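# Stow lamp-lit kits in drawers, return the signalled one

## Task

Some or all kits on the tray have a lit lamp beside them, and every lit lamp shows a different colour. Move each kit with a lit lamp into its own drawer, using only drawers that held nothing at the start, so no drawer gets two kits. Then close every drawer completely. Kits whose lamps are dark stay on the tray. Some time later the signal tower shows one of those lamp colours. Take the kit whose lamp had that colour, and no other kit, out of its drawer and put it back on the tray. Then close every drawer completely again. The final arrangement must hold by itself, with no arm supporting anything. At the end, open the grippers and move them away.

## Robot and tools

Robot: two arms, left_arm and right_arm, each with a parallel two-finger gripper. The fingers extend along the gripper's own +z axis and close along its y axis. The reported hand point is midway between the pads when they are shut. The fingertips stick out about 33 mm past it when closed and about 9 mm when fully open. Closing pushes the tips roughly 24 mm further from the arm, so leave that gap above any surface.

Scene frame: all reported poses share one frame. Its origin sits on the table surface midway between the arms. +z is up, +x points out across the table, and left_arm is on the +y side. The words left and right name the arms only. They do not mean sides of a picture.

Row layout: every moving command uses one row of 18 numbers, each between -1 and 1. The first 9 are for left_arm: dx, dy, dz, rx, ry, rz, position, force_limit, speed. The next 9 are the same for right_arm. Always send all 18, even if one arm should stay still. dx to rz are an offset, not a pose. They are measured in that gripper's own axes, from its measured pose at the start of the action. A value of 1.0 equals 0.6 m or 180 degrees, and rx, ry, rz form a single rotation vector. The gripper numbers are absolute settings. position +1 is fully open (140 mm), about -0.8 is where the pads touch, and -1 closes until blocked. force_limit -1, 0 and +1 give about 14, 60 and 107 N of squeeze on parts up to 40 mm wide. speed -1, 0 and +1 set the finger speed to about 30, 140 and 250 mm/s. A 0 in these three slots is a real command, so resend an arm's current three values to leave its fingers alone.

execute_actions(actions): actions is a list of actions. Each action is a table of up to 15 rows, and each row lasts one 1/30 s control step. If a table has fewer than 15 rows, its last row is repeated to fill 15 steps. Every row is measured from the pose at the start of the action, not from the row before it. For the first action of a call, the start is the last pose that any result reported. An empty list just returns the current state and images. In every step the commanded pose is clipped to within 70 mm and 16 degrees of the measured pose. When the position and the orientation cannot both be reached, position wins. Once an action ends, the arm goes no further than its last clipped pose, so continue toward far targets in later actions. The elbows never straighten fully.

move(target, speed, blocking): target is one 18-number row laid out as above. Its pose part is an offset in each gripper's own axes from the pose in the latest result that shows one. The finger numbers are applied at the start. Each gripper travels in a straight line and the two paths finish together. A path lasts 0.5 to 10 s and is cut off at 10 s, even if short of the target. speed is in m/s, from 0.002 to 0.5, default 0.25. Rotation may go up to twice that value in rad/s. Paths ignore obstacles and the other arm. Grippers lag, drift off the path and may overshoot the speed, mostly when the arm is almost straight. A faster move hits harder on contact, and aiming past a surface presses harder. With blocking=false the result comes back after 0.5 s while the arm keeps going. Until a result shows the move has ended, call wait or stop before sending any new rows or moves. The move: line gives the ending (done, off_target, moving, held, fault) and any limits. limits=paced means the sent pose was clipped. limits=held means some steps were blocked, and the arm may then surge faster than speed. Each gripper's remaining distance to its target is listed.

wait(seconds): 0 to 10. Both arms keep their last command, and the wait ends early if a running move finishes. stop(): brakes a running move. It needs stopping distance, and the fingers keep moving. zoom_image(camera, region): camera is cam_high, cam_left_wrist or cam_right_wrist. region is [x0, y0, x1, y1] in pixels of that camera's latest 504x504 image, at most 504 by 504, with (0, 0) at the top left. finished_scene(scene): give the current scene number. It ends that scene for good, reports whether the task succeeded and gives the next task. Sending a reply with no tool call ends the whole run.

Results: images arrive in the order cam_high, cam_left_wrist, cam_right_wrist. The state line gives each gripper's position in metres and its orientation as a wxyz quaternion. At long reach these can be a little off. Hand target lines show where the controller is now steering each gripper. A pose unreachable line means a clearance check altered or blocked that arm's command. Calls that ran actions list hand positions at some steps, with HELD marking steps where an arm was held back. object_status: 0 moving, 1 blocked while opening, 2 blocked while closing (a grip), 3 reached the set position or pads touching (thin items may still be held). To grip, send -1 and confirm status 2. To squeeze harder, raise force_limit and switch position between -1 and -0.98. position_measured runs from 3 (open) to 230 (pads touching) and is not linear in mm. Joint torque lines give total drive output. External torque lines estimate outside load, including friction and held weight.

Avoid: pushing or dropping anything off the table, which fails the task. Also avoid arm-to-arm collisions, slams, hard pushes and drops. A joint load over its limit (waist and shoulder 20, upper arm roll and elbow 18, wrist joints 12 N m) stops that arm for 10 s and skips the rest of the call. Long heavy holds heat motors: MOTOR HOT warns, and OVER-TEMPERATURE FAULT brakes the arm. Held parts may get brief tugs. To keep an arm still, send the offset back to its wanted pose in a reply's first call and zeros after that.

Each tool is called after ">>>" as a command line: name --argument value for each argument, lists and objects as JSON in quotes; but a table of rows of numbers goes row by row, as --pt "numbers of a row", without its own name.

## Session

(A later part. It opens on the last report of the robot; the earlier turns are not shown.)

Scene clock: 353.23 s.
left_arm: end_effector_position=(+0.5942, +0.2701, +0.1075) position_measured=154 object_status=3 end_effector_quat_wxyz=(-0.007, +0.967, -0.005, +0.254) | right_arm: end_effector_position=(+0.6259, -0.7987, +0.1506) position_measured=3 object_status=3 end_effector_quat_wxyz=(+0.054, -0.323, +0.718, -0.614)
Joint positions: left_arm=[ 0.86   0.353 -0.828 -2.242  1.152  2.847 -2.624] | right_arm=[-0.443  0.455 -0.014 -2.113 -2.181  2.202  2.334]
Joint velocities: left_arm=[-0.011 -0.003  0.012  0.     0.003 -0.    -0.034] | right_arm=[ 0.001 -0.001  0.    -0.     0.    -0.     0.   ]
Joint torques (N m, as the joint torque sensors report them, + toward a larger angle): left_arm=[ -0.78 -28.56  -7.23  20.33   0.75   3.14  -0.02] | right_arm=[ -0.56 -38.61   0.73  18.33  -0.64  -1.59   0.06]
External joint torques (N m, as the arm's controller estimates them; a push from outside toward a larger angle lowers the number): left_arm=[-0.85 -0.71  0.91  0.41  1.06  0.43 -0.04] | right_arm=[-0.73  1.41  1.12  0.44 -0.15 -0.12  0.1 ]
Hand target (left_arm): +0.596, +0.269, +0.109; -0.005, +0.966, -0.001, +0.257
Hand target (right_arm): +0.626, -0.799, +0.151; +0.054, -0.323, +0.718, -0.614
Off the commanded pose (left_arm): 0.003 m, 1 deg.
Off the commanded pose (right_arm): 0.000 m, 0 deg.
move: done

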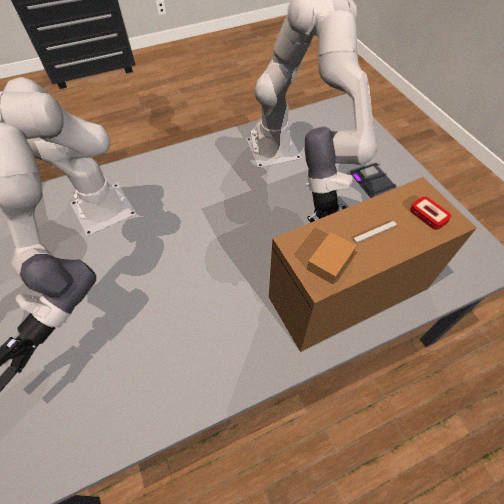

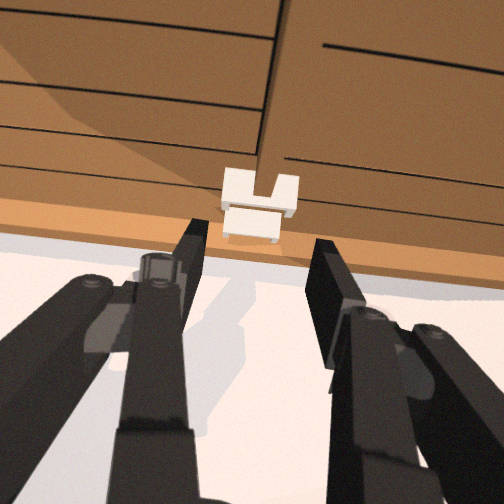

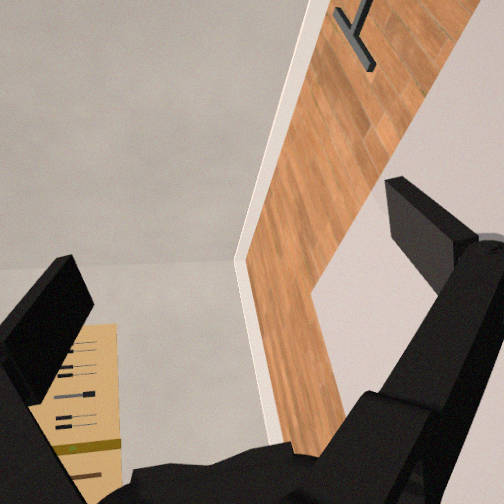

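>>> move --target '[0.028,0.002,0.002,0,0,0,-0.2,0,0,0,0,0,0,0,0,1,0,0]' --speed 0.08

>>> move --target '[0,0,0,0,0,0,-1,0,0,0,0,0,0,0,0,1,0,0]'

Scene clock: 355.77 s.
left_arm: end_effector_position=(+0.6068, +0.2678, +0.1131) position_measured=154 object_status=3 end_effector_quat_wxyz=(-0.006, +0.967, -0.000, +0.254) | right_arm: end_effector_position=(+0.6259, -0.7987, +0.1506) position_measured=3 object_status=3 end_effector_quat_wxyz=(+0.054, -0.323, +0.718, -0.614)
Joint positions: left_arm=[ 0.86   0.381 -0.844 -2.201  1.129  2.814 -2.603] | right_arm=[-0.443  0.455 -0.014 -2.113 -2.181  2.202  2.334]
Joint velocities: left_arm=[ 0.007  0.008 -0.017  0.008 -0.008 -0.027  0.035] | right_arm=[ 0.     0.     0.    -0.001 -0.    -0.    -0.   ]
Joint torques (N m, as the joint torque sensors report them, + toward a larger angle): left_arm=[  1.71 -26.35  -9.65  21.77  -1.15   2.91   0.5 ] | right_arm=[ -0.64 -38.46   0.51  18.32  -0.59  -1.57   0.07]
External joint torques (N m, as the arm's controller estimates them; a push from outside toward a larger angle lowers the number): left_arm=[ 1.63  2.35 -0.72  1.67 -0.93  0.18  0.49] | right_arm=[-0.63  1.44  1.05  0.52 -0.11 -0.1   0.11]
Hand target (left_arm): +0.609, +0.269, +0.115; -0.007, +0.967, -0.005, +0.255
Hand target (right_arm): +0.626, -0.799, +0.151; +0.054, -0.323, +0.718, -0.614
Off the commanded pose (left_arm): 0.003 m, 1 deg.
Off the commanded pose (right_arm): 0.000 m, 0 deg.
move: done

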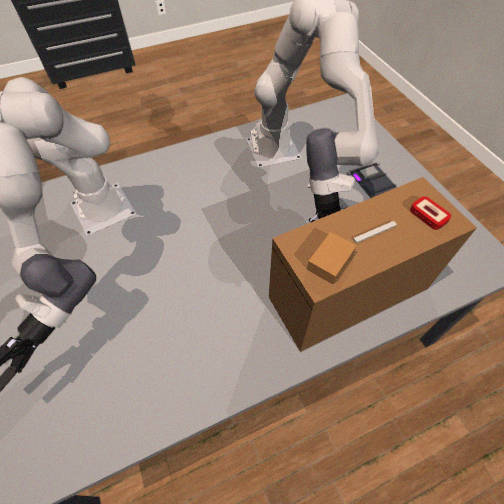

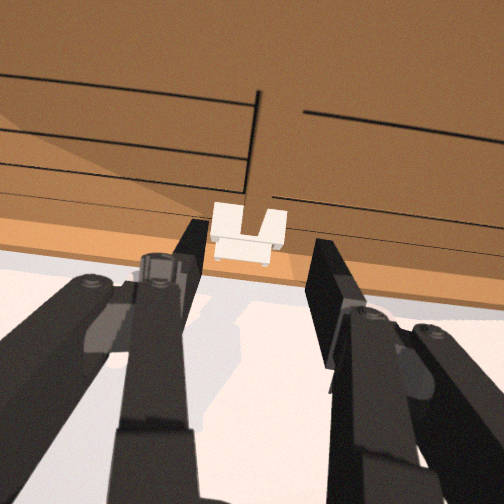

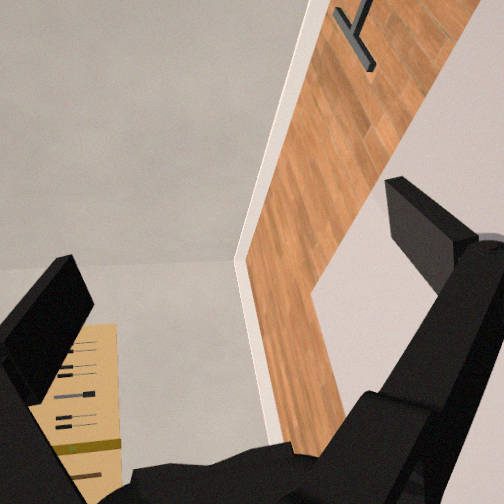

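Scene clock: 356.37 s.
left_arm: end_effector_position=(+0.6064, +0.2717, +0.1124) position_measured=233 object_status=3 end_effector_quat_wxyz=(-0.008, +0.968, +0.002, +0.253) | right_arm: end_effector_position=(+0.6259, -0.7987, +0.1506) position_measured=3 object_status=3 end_effector_quat_wxyz=(+0.054, -0.323, +0.718, -0.614)
Joint positions: left_arm=[ 0.864  0.38  -0.845 -2.202  1.128  2.809 -2.603] | right_arm=[-0.443  0.455 -0.014 -2.113 -2.181  2.202  2.334]
Joint velocities: left_arm=[ 0.    -0.     0.001 -0.     0.001  0.001  0.001] | right_arm=[-0.001  0.001  0.    -0.     0.001 -0.001 -0.   ]
Joint torques (N m, as the joint torque sensors report them, + toward a larger angle): left_arm=[ -0.51 -27.27 -11.52  20.32   0.05   3.25   0.09] | right_arm=[ -0.61 -38.61   0.59  18.46  -0.61  -1.61   0.04]
External joint torques (N m, as the arm's controller estimates them; a push from outside toward a larger angle lowers the number): left_arm=[-0.5   1.4  -2.5   0.15  0.26  0.51  0.08] | right_arm=[-0.53  1.32  1.19  0.61 -0.13 -0.12  0.08]
Hand target (left_arm): +0.607, +0.268, +0.113; -0.006, +0.967, -0.000, +0.254
Hand target (right_arm): +0.626, -0.799, +0.151; +0.054, -0.323, +0.718, -0.614
Off the commanded pose (left_arm): 0.004 m, 0 deg.
Off the commanded pose (right_arm): 0.000 m, 0 deg.
move: off_target (left_arm)

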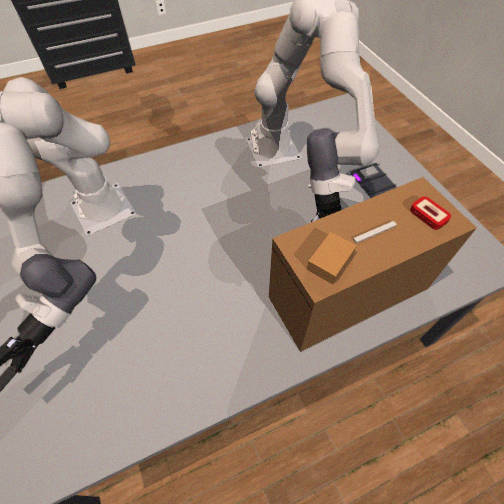

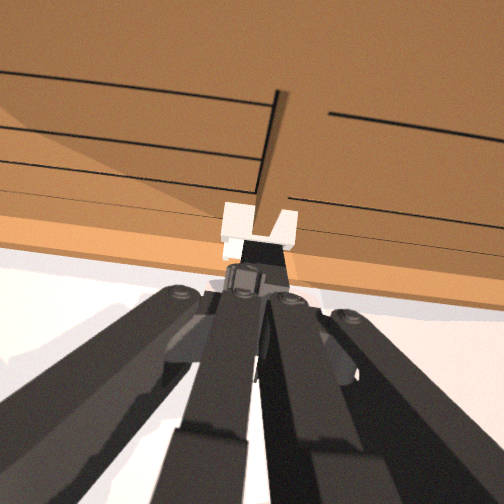

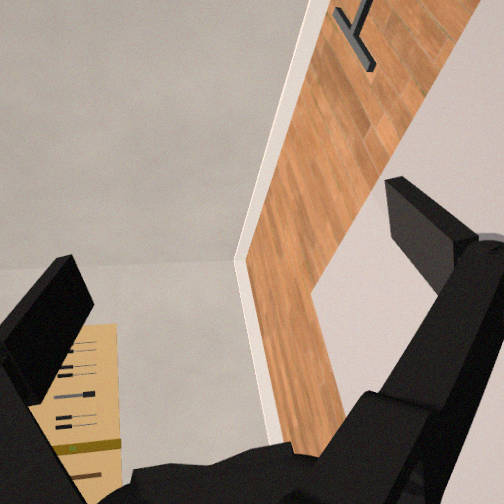

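>>> move --target '[-0.01,0,-0.006,0,0,0,-0.2,0,0,0,0,0,0,0,0,1,0,0]'

>>> move --target '[0.03,0,-0.02,0,0,0,-0.2,0,0,0,0,0,0,0,0,1,0,0]' --speed 0.08

Scene clock: 358.73 s.
left_arm: end_effector_position=(+0.6000, +0.2712, +0.1125) position_measured=154 object_status=3 end_effector_quat_wxyz=(-0.010, +0.968, -0.001, +0.253) | right_arm: end_effector_position=(+0.6259, -0.7987, +0.1506) position_measured=3 object_status=3 end_effector_quat_wxyz=(+0.054, -0.323, +0.718, -0.614)
Joint positions: left_arm=[ 0.871  0.361 -0.85  -2.223  1.128  2.818 -2.605] | right_arm=[-0.443  0.455 -0.014 -2.113 -2.181  2.202  2.334]
Joint velocities: left_arm=[-0.001 -0.     0.    -0.002 -0.001  0.005 -0.001] | right_arm=[ 0.    -0.001 -0.     0.001  0.001  0.001 -0.   ]
Joint torques (N m, as the joint torque sensors report them, + toward a larger angle): left_arm=[  2.8  -28.52  -9.51  18.48  -1.11   3.09  -0.15] | right_arm=[ -0.41 -38.58   0.38  18.42  -0.57  -1.56   0.06]
External joint torques (N m, as the arm's controller estimates them; a push from outside toward a larger angle lowers the number): left_arm=[ 2.85 -0.79 -0.93 -1.58 -0.87  0.37 -0.16] | right_arm=[-0.43  1.44  0.9   0.55 -0.1  -0.07  0.1 ]
Hand target (left_arm): +0.599, +0.271, +0.113; -0.008, +0.968, +0.002, +0.253
Hand target (right_arm): +0.626, -0.799, +0.151; +0.054, -0.323, +0.718, -0.614
Off the commanded pose (left_arm): 0.001 m, 0 deg.
Off the commanded pose (right_arm): 0.000 m, 0 deg.
move: done

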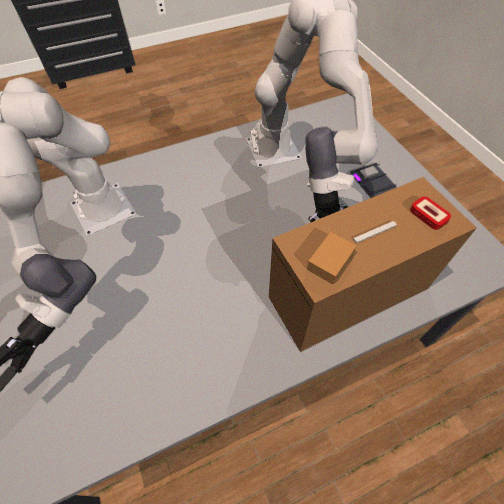

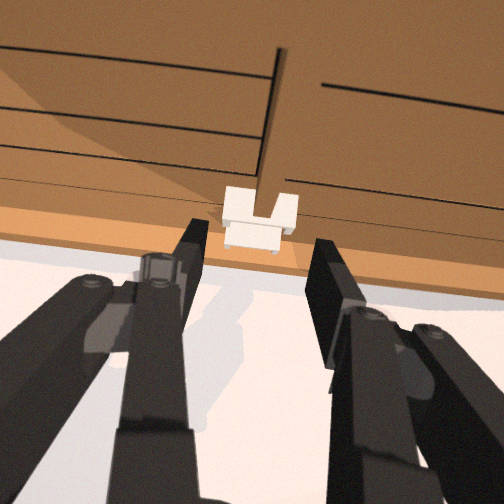

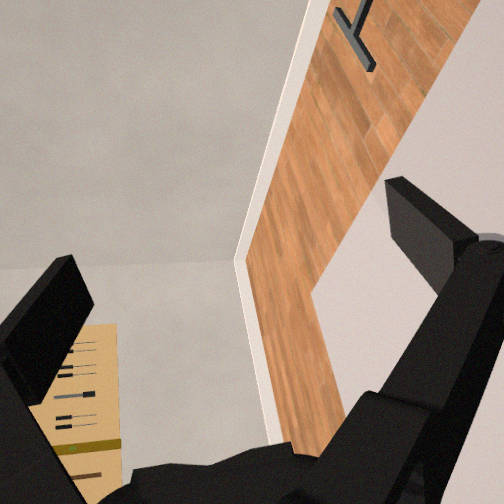

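Scene clock: 359.47 s.
left_arm: end_effector_position=(+0.6066, +0.2683, +0.1289) position_measured=154 object_status=3 end_effector_quat_wxyz=(-0.007, +0.968, +0.004, +0.251) | right_arm: end_effector_position=(+0.6259, -0.7987, +0.1506) position_measured=3 object_status=3 end_effector_quat_wxyz=(+0.054, -0.323, +0.718, -0.614)
Joint positions: left_arm=[ 0.917  0.357 -0.915 -2.205  1.056  2.785 -2.55 ] | right_arm=[-0.443  0.455 -0.014 -2.113 -2.181  2.202  2.334]
Joint velocities: left_arm=[ 0.023  0.006 -0.029  0.006 -0.012 -0.025  0.051] | right_arm=[-0.001 -0.001  0.001 -0.     0.001 -0.    -0.001]
Joint torques (N m, as the joint torque sensors report them, + toward a larger angle): left_arm=[  2.73 -26.31  -9.83  23.77  -0.92   2.86   0.36] | right_arm=[ -0.1  -38.43   0.48  18.59  -0.58  -1.56   0.05]
External joint torques (N m, as the arm's controller estimates them; a push from outside toward a larger angle lowers the number): left_arm=[ 2.7   0.38 -0.99  3.14 -0.81  0.08  0.35] | right_arm=[-0.14  1.57  0.97  0.7  -0.1  -0.08  0.09]
Hand target (left_arm): +0.610, +0.271, +0.132; -0.010, +0.967, -0.001, +0.253
Hand target (right_arm): +0.626, -0.799, +0.151; +0.054, -0.323, +0.718, -0.614
Off the commanded pose (left_arm): 0.005 m, 1 deg.
Off the commanded pose (right_arm): 0.000 m, 0 deg.
move: off_target (left_arm)

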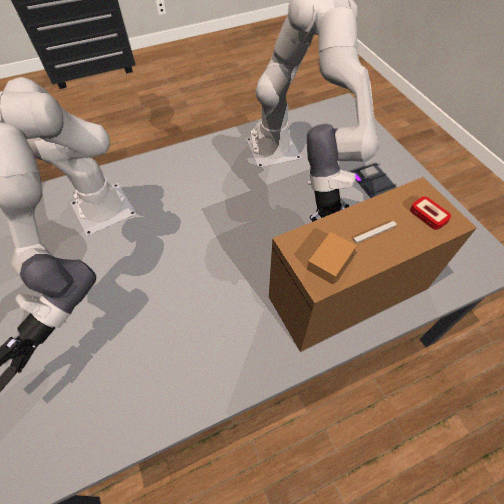

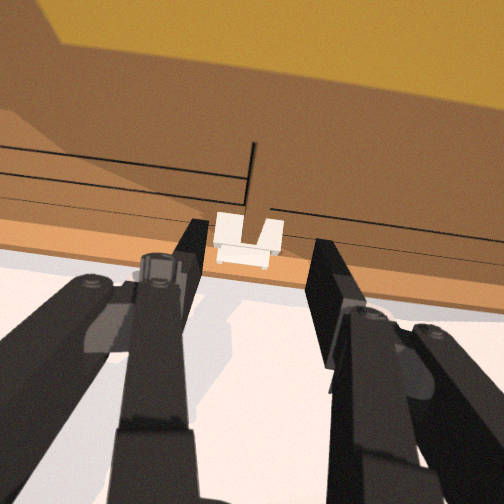

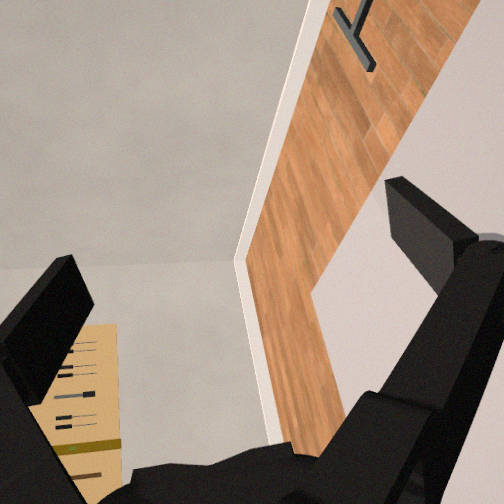

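>>> move --target '[0.02,-0.002,0.011,0,0,0,-0.2,0,0,0,0,0,0,0,0,1,0,0]' --speed 0.06

>>> move --target '[-0.004,0,-0.002,0,0,0,-1,0,0,0,0,0,0,0,0,1,0,0]'

Scene clock: 363.67 s.
left_arm: end_effector_position=(+0.6111, +0.2676, +0.1237) position_measured=154 object_status=3 end_effector_quat_wxyz=(-0.010, +0.970, +0.006, +0.243) | right_arm: end_effector_position=(+0.6259, -0.7987, +0.1506) position_measured=3 object_status=3 end_effector_quat_wxyz=(+0.054, -0.323, +0.718, -0.614)
Joint positions: left_arm=[ 0.899  0.39  -0.91  -2.175  1.057  2.748 -2.545] | right_arm=[-0.443  0.455 -0.014 -2.113 -2.181  2.202  2.334]
Joint velocities: left_arm=[-0.003  0.008 -0.     0.007  0.006 -0.011 -0.014] | right_arm=[-0.001 -0.     0.    -0.    -0.    -0.001  0.001]
Joint torques (N m, as the joint torque sensors report them, + toward a larger angle): left_arm=[  1.43 -23.5   -7.06  29.21   1.93   4.25   0.51] | right_arm=[ -0.65 -38.63   0.58  18.41  -0.6   -1.61   0.09]
External joint torques (N m, as the arm's controller estimates them; a push from outside toward a larger angle lowers the number): left_arm=[1.21 4.45 2.52 8.57 1.98 1.48 0.5 ] | right_arm=[-0.58  1.35  1.18  0.54 -0.12 -0.11  0.13]
Hand target (left_arm): +0.620, +0.270, +0.129; -0.008, +0.968, +0.005, +0.251
Hand target (right_arm): +0.626, -0.799, +0.151; +0.054, -0.323, +0.718, -0.614
Off the commanded pose (left_arm): 0.011 m, 1 deg.
Off the commanded pose (right_arm): 0.000 m, 0 deg.
move: off_target (left_arm)

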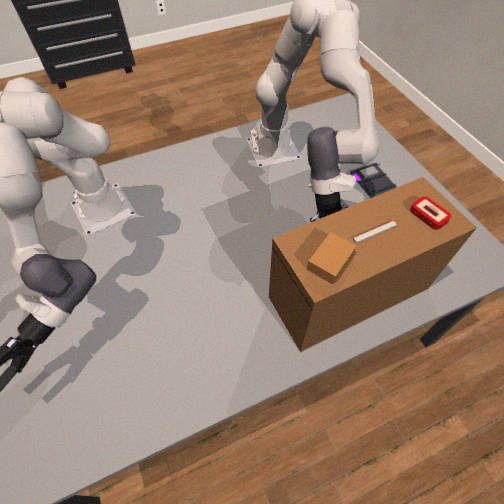

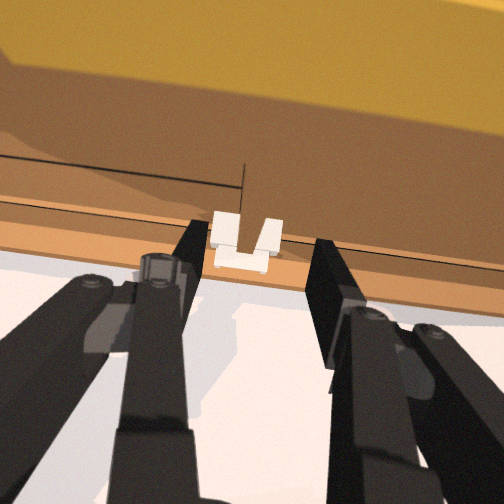

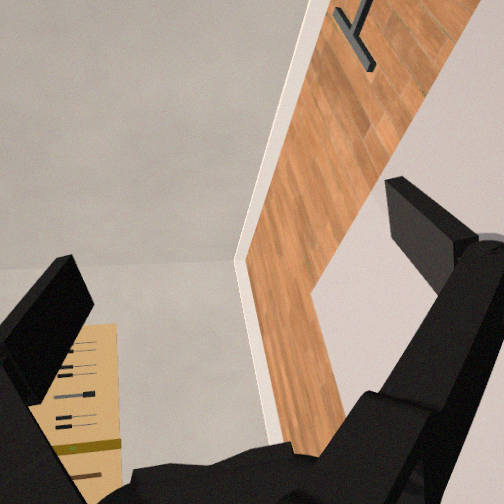

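Scene clock: 364.37 s.
left_arm: end_effector_position=(+0.6086, +0.2747, +0.1238) position_measured=193 object_status=2 end_effector_quat_wxyz=(-0.017, +0.970, +0.011, +0.242) | right_arm: end_effector_position=(+0.6259, -0.7987, +0.1506) position_measured=3 object_status=3 end_effector_quat_wxyz=(+0.054, -0.323, +0.718, -0.614)
Joint positions: left_arm=[ 0.909  0.379 -0.914 -2.183  1.057  2.739 -2.55 ] | right_arm=[-0.443  0.455 -0.014 -2.113 -2.181  2.202  2.334]
Joint velocities: left_arm=[ 0.002  0.    -0.001 -0.002  0.001  0.001 -0.002] | right_arm=[ 0.001  0.001  0.001  0.    -0.001  0.     0.001]
Joint torques (N m, as the joint torque sensors report them, + toward a larger angle): left_arm=[ -0.44 -24.44 -12.58  18.59   0.28   4.47   0.3 ] | right_arm=[ -0.42 -38.63   0.54  18.26  -0.62  -1.58   0.07]
External joint torques (N m, as the arm's controller estimates them; a push from outside toward a larger angle lowers the number): left_arm=[-0.61  2.89 -3.3  -1.92  0.32  1.73  0.29] | right_arm=[-0.54  1.2   0.96  0.48 -0.14 -0.12  0.11]
Hand target (left_arm): +0.608, +0.268, +0.124; -0.010, +0.970, +0.006, +0.243
Hand target (right_arm): +0.626, -0.799, +0.151; +0.054, -0.323, +0.718, -0.614
Off the commanded pose (left_arm): 0.007 m, 1 deg.
Off the commanded pose (right_arm): 0.000 m, 0 deg.
move: off_target (left_arm)

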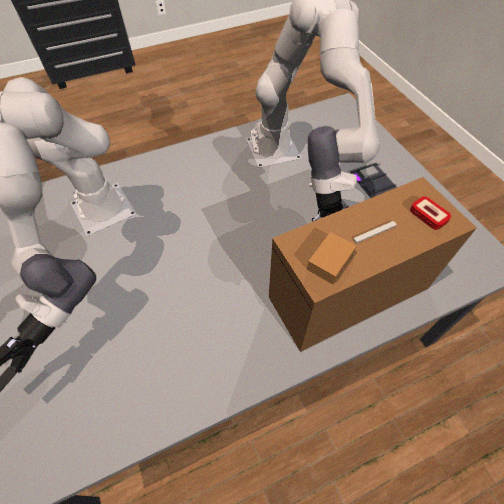

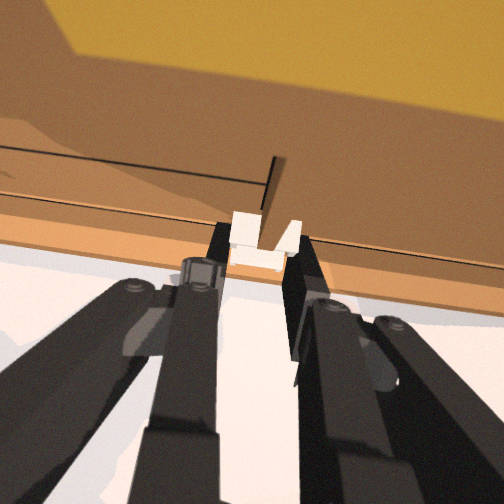

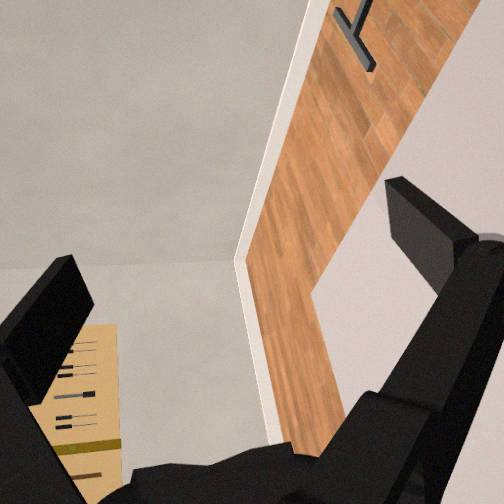

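>>> move --target '[-0.198,0.006,-0.106,0,0,0,-1,0,0,0,0,0,0,0,0,1,0,0]' --speed 0.1

>>> move --target '[0,0,0,0,0,0,-0.2,0,0,0,0,0,0,0,0,1,0,0]'

>>> move --target '[0.03,0,-0.17,0,-0.062,0,0.2,0,0,0,0,0,0,0,0,1,0,0]'

Scene clock: 368.33 s.
left_arm: end_effector_position=(+0.4701, +0.2665, +0.1199) position_measured=193 object_status=2 end_effector_quat_wxyz=(-0.018, +0.971, +0.015, +0.236) | right_arm: end_effector_position=(+0.6259, -0.7987, +0.1506) position_measured=3 object_status=3 end_effector_quat_wxyz=(+0.054, -0.323, +0.718, -0.614)
Joint positions: left_arm=[ 0.63  -0.131 -0.678 -2.688  0.467  3.034 -2.253] | right_arm=[-0.443  0.455 -0.014 -2.113 -2.181  2.202  2.334]
Joint velocities: left_arm=[-0.071  0.008  0.075  0.002 -0.022 -0.009  0.062] | right_arm=[-0.001 -0.    -0.001 -0.001 -0.001 -0.     0.   ]
Joint torques (N m, as the joint torque sensors report them, + toward a larger angle): left_arm=[ -2.85 -16.49   1.53  21.08  -1.52   3.18   0.27] | right_arm=[ -0.47 -38.49   0.53  18.42  -0.58  -1.56   0.06]
External joint torques (N m, as the arm's controller estimates them; a push from outside toward a larger angle lowers the number): left_arm=[-2.86  1.04 -0.54  1.68 -1.24  0.16  0.24] | right_arm=[-0.33  1.49  1.2   0.55 -0.1  -0.07  0.1 ]
Hand target (left_arm): +0.471, +0.264, +0.121; -0.017, +0.971, +0.006, +0.236
Hand target (right_arm): +0.626, -0.799, +0.151; +0.054, -0.323, +0.718, -0.614
Off the commanded pose (left_arm): 0.006 m, 1 deg.
Off the commanded pose (right_arm): 0.000 m, 0 deg.
move: off_target (left_arm)

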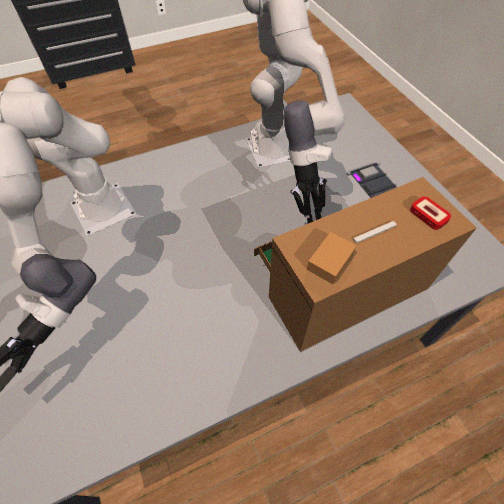

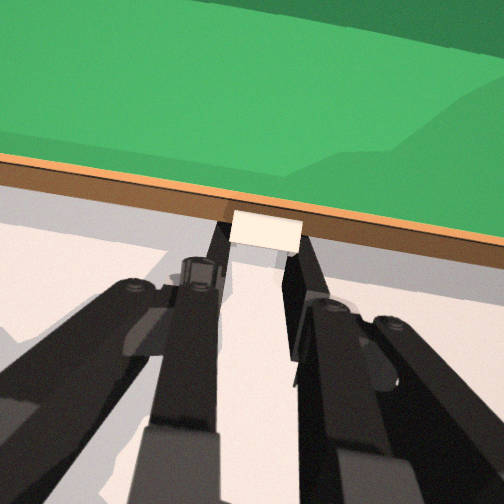

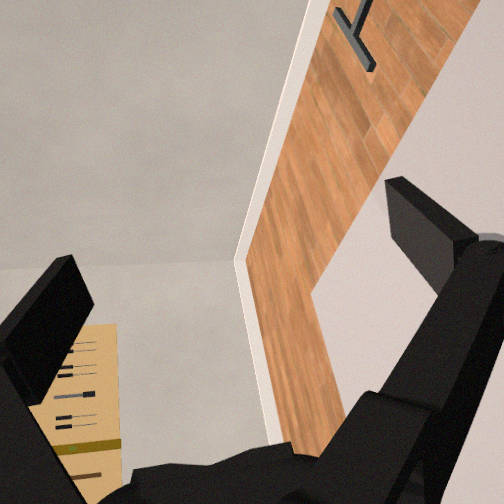

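Scene clock: 368.83 s.
left_arm: end_effector_position=(+0.4700, +0.2665, +0.1198) position_measured=154 object_status=3 end_effector_quat_wxyz=(-0.018, +0.972, +0.015, +0.236) | right_arm: end_effector_position=(+0.6259, -0.7987, +0.1506) position_measured=3 object_status=3 end_effector_quat_wxyz=(+0.054, -0.323, +0.718, -0.614)
Joint positions: left_arm=[ 0.63  -0.131 -0.678 -2.688  0.467  3.034 -2.253] | right_arm=[-0.443  0.455 -0.014 -2.113 -2.181  2.202  2.334]
Joint velocities: left_arm=[-0.     0.001 -0.001  0.     0.    -0.001 -0.001] | right_arm=[ 0.    -0.    -0.    -0.001 -0.    -0.001 -0.   ]
Joint torques (N m, as the joint torque sensors report them, + toward a larger angle): left_arm=[  0.66 -18.91   1.34  19.3   -0.35   3.02   0.07] | right_arm=[ -0.43 -38.53   0.35  18.46  -0.6   -1.57   0.05]
External joint torques (N m, as the arm's controller estimates them; a push from outside toward a larger angle lowers the number): left_arm=[ 0.69 -1.37 -0.72 -0.2  -0.05 -0.02  0.06] | right_arm=[-0.42  1.4   0.89  0.64 -0.13 -0.09  0.09]
Hand target (left_arm): +0.470, +0.266, +0.120; -0.018, +0.971, +0.015, +0.236
Hand target (right_arm): +0.626, -0.799, +0.151; +0.054, -0.323, +0.718, -0.614
Off the commanded pose (left_arm): 0.000 m, 0 deg.
Off the commanded pose (right_arm): 0.000 m, 0 deg.
move: done

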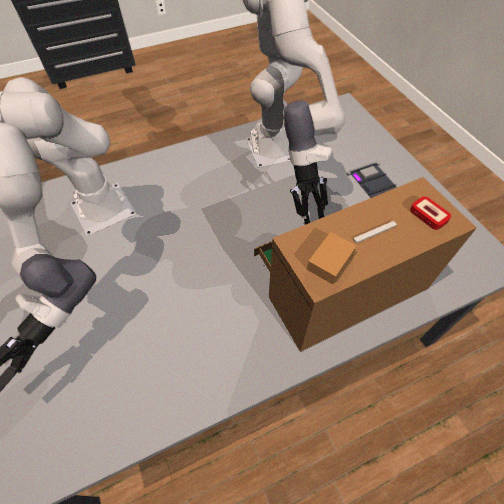

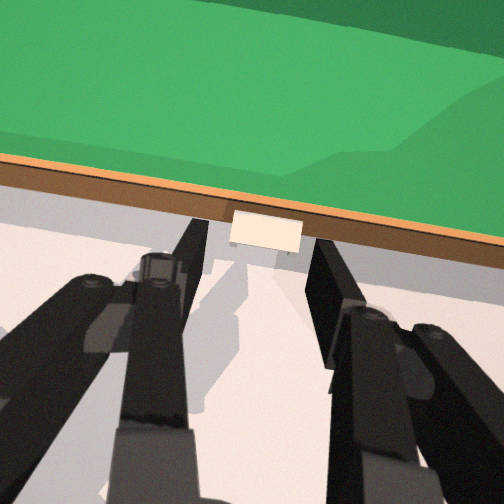

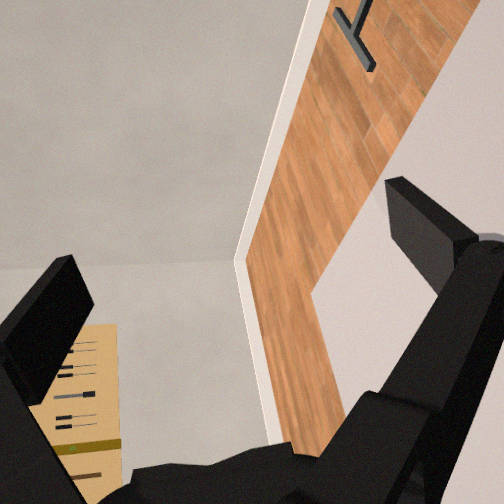

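Scene clock: 370.30 s.
left_arm: end_effector_position=(+0.4387, +0.2660, +0.2192) position_measured=104 object_status=3 end_effector_quat_wxyz=(-0.019, +0.989, +0.025, +0.141) | right_arm: end_effector_position=(+0.6259, -0.7987, +0.1506) position_measured=3 object_status=3 end_effector_quat_wxyz=(+0.054, -0.323, +0.718, -0.614)
Joint positions: left_arm=[ 0.193 -0.345 -0.305 -2.521  0.015  2.454 -1.875] | right_arm=[-0.443  0.455 -0.014 -2.113 -2.181  2.202  2.334]
Joint velocities: left_arm=[ 0.001  0.     0.001  0.001 -0.    -0.007  0.029] | right_arm=[-0.001 -0.     0.     0.     0.     0.     0.   ]
Joint torques (N m, as the joint torque sensors report them, + toward a larger angle): left_arm=[ -0.81 -17.37   3.56  25.02   1.17   2.67   0.11] | right_arm=[ -0.3  -38.35   0.48  18.29  -0.55  -1.61   0.05]
External joint torques (N m, as the arm's controller estimates them; a push from outside toward a larger angle lowers the number): left_arm=[-0.94  1.18  1.01  1.47  0.5  -0.36  0.11] | right_arm=[-0.24  1.61  1.06  0.45 -0.07 -0.12  0.09]
Hand target (left_arm): +0.438, +0.266, +0.219; -0.021, +0.990, +0.018, +0.140
Hand target (right_arm): +0.626, -0.799, +0.151; +0.054, -0.323, +0.718, -0.614
Off the commanded pose (left_arm): 0.003 m, 1 deg.
Off the commanded pose (right_arm): 0.000 m, 0 deg.
move: done

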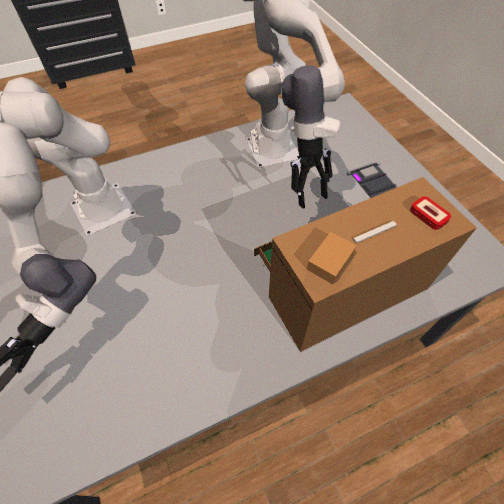

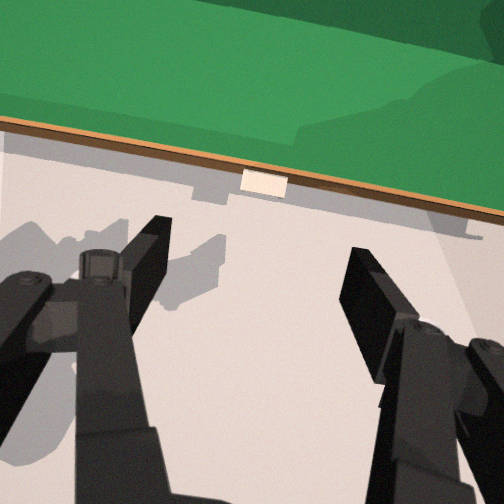

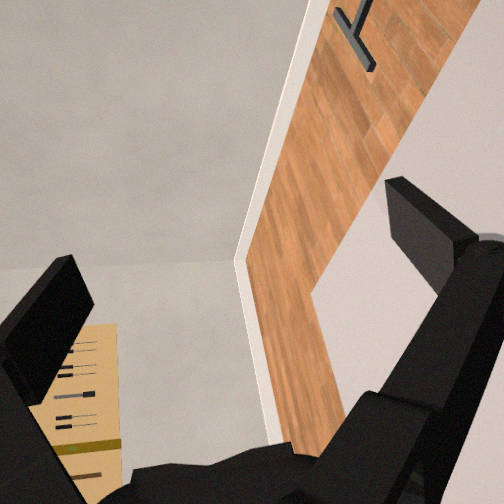

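>>> move --target '[0.142,-0.642,0.236,-0.012,0,0.022,0.2,0,0,0,0,0,0,0,0,1,0,0]'

Scene clock: 375.70 s.
left_arm: end_effector_position=(+0.5383, +0.6582, +0.1128) position_measured=104 object_status=3 end_effector_quat_wxyz=(+0.001, +0.990, -0.008, +0.139) | right_arm: end_effector_position=(+0.6259, -0.7987, +0.1506) position_measured=3 object_status=3 end_effector_quat_wxyz=(+0.054, -0.323, +0.718, -0.614)
Joint positions: left_arm=[ 0.582  0.289  0.044 -2.062 -0.275  2.58  -0.849] | right_arm=[-0.443  0.455 -0.014 -2.113 -2.181  2.202  2.334]
Joint velocities: left_arm=[ 0.01   0.001 -0.009 -0.001  0.    -0.003  0.033] | right_arm=[ 0.    -0.     0.    -0.001  0.001 -0.001 -0.002]
Joint torques (N m, as the joint torque sensors report them, + toward a larger angle): left_arm=[  2.18 -37.33  -1.03  22.89  -0.18   2.5    0.31] | right_arm=[ -0.38 -38.75   0.57  18.48  -0.59  -1.57   0.07]
External joint torques (N m, as the arm's controller estimates them; a push from outside toward a larger angle lowers the number): left_arm=[ 2.32  1.72 -1.65  1.   -0.92 -0.41  0.3 ] | right_arm=[-0.4   1.22  1.08  0.64 -0.11 -0.09  0.11]
Hand target (left_arm): +0.538, +0.658, +0.112; +0.002, +0.990, -0.013, +0.139
Hand target (right_arm): +0.626, -0.799, +0.151; +0.054, -0.323, +0.718, -0.614
Off the commanded pose (left_arm): 0.007 m, 1 deg.
Off the commanded pose (right_arm): 0.000 m, 0 deg.
move: off_target (left_arm)

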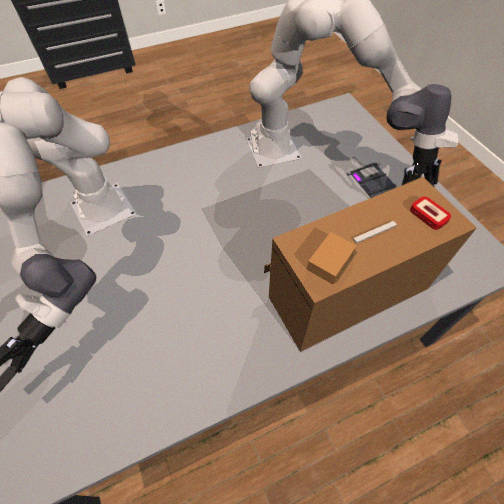

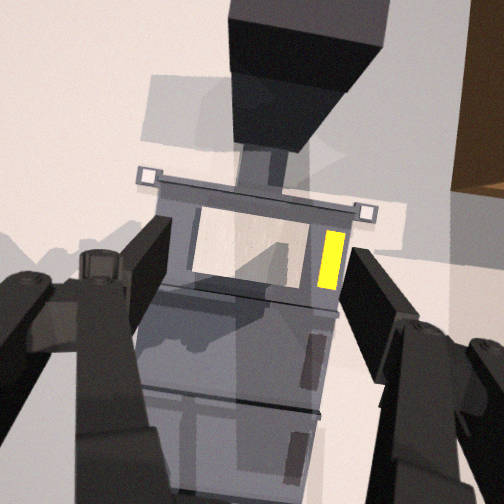

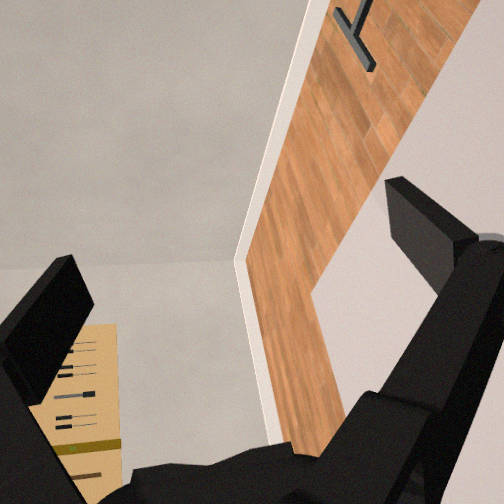

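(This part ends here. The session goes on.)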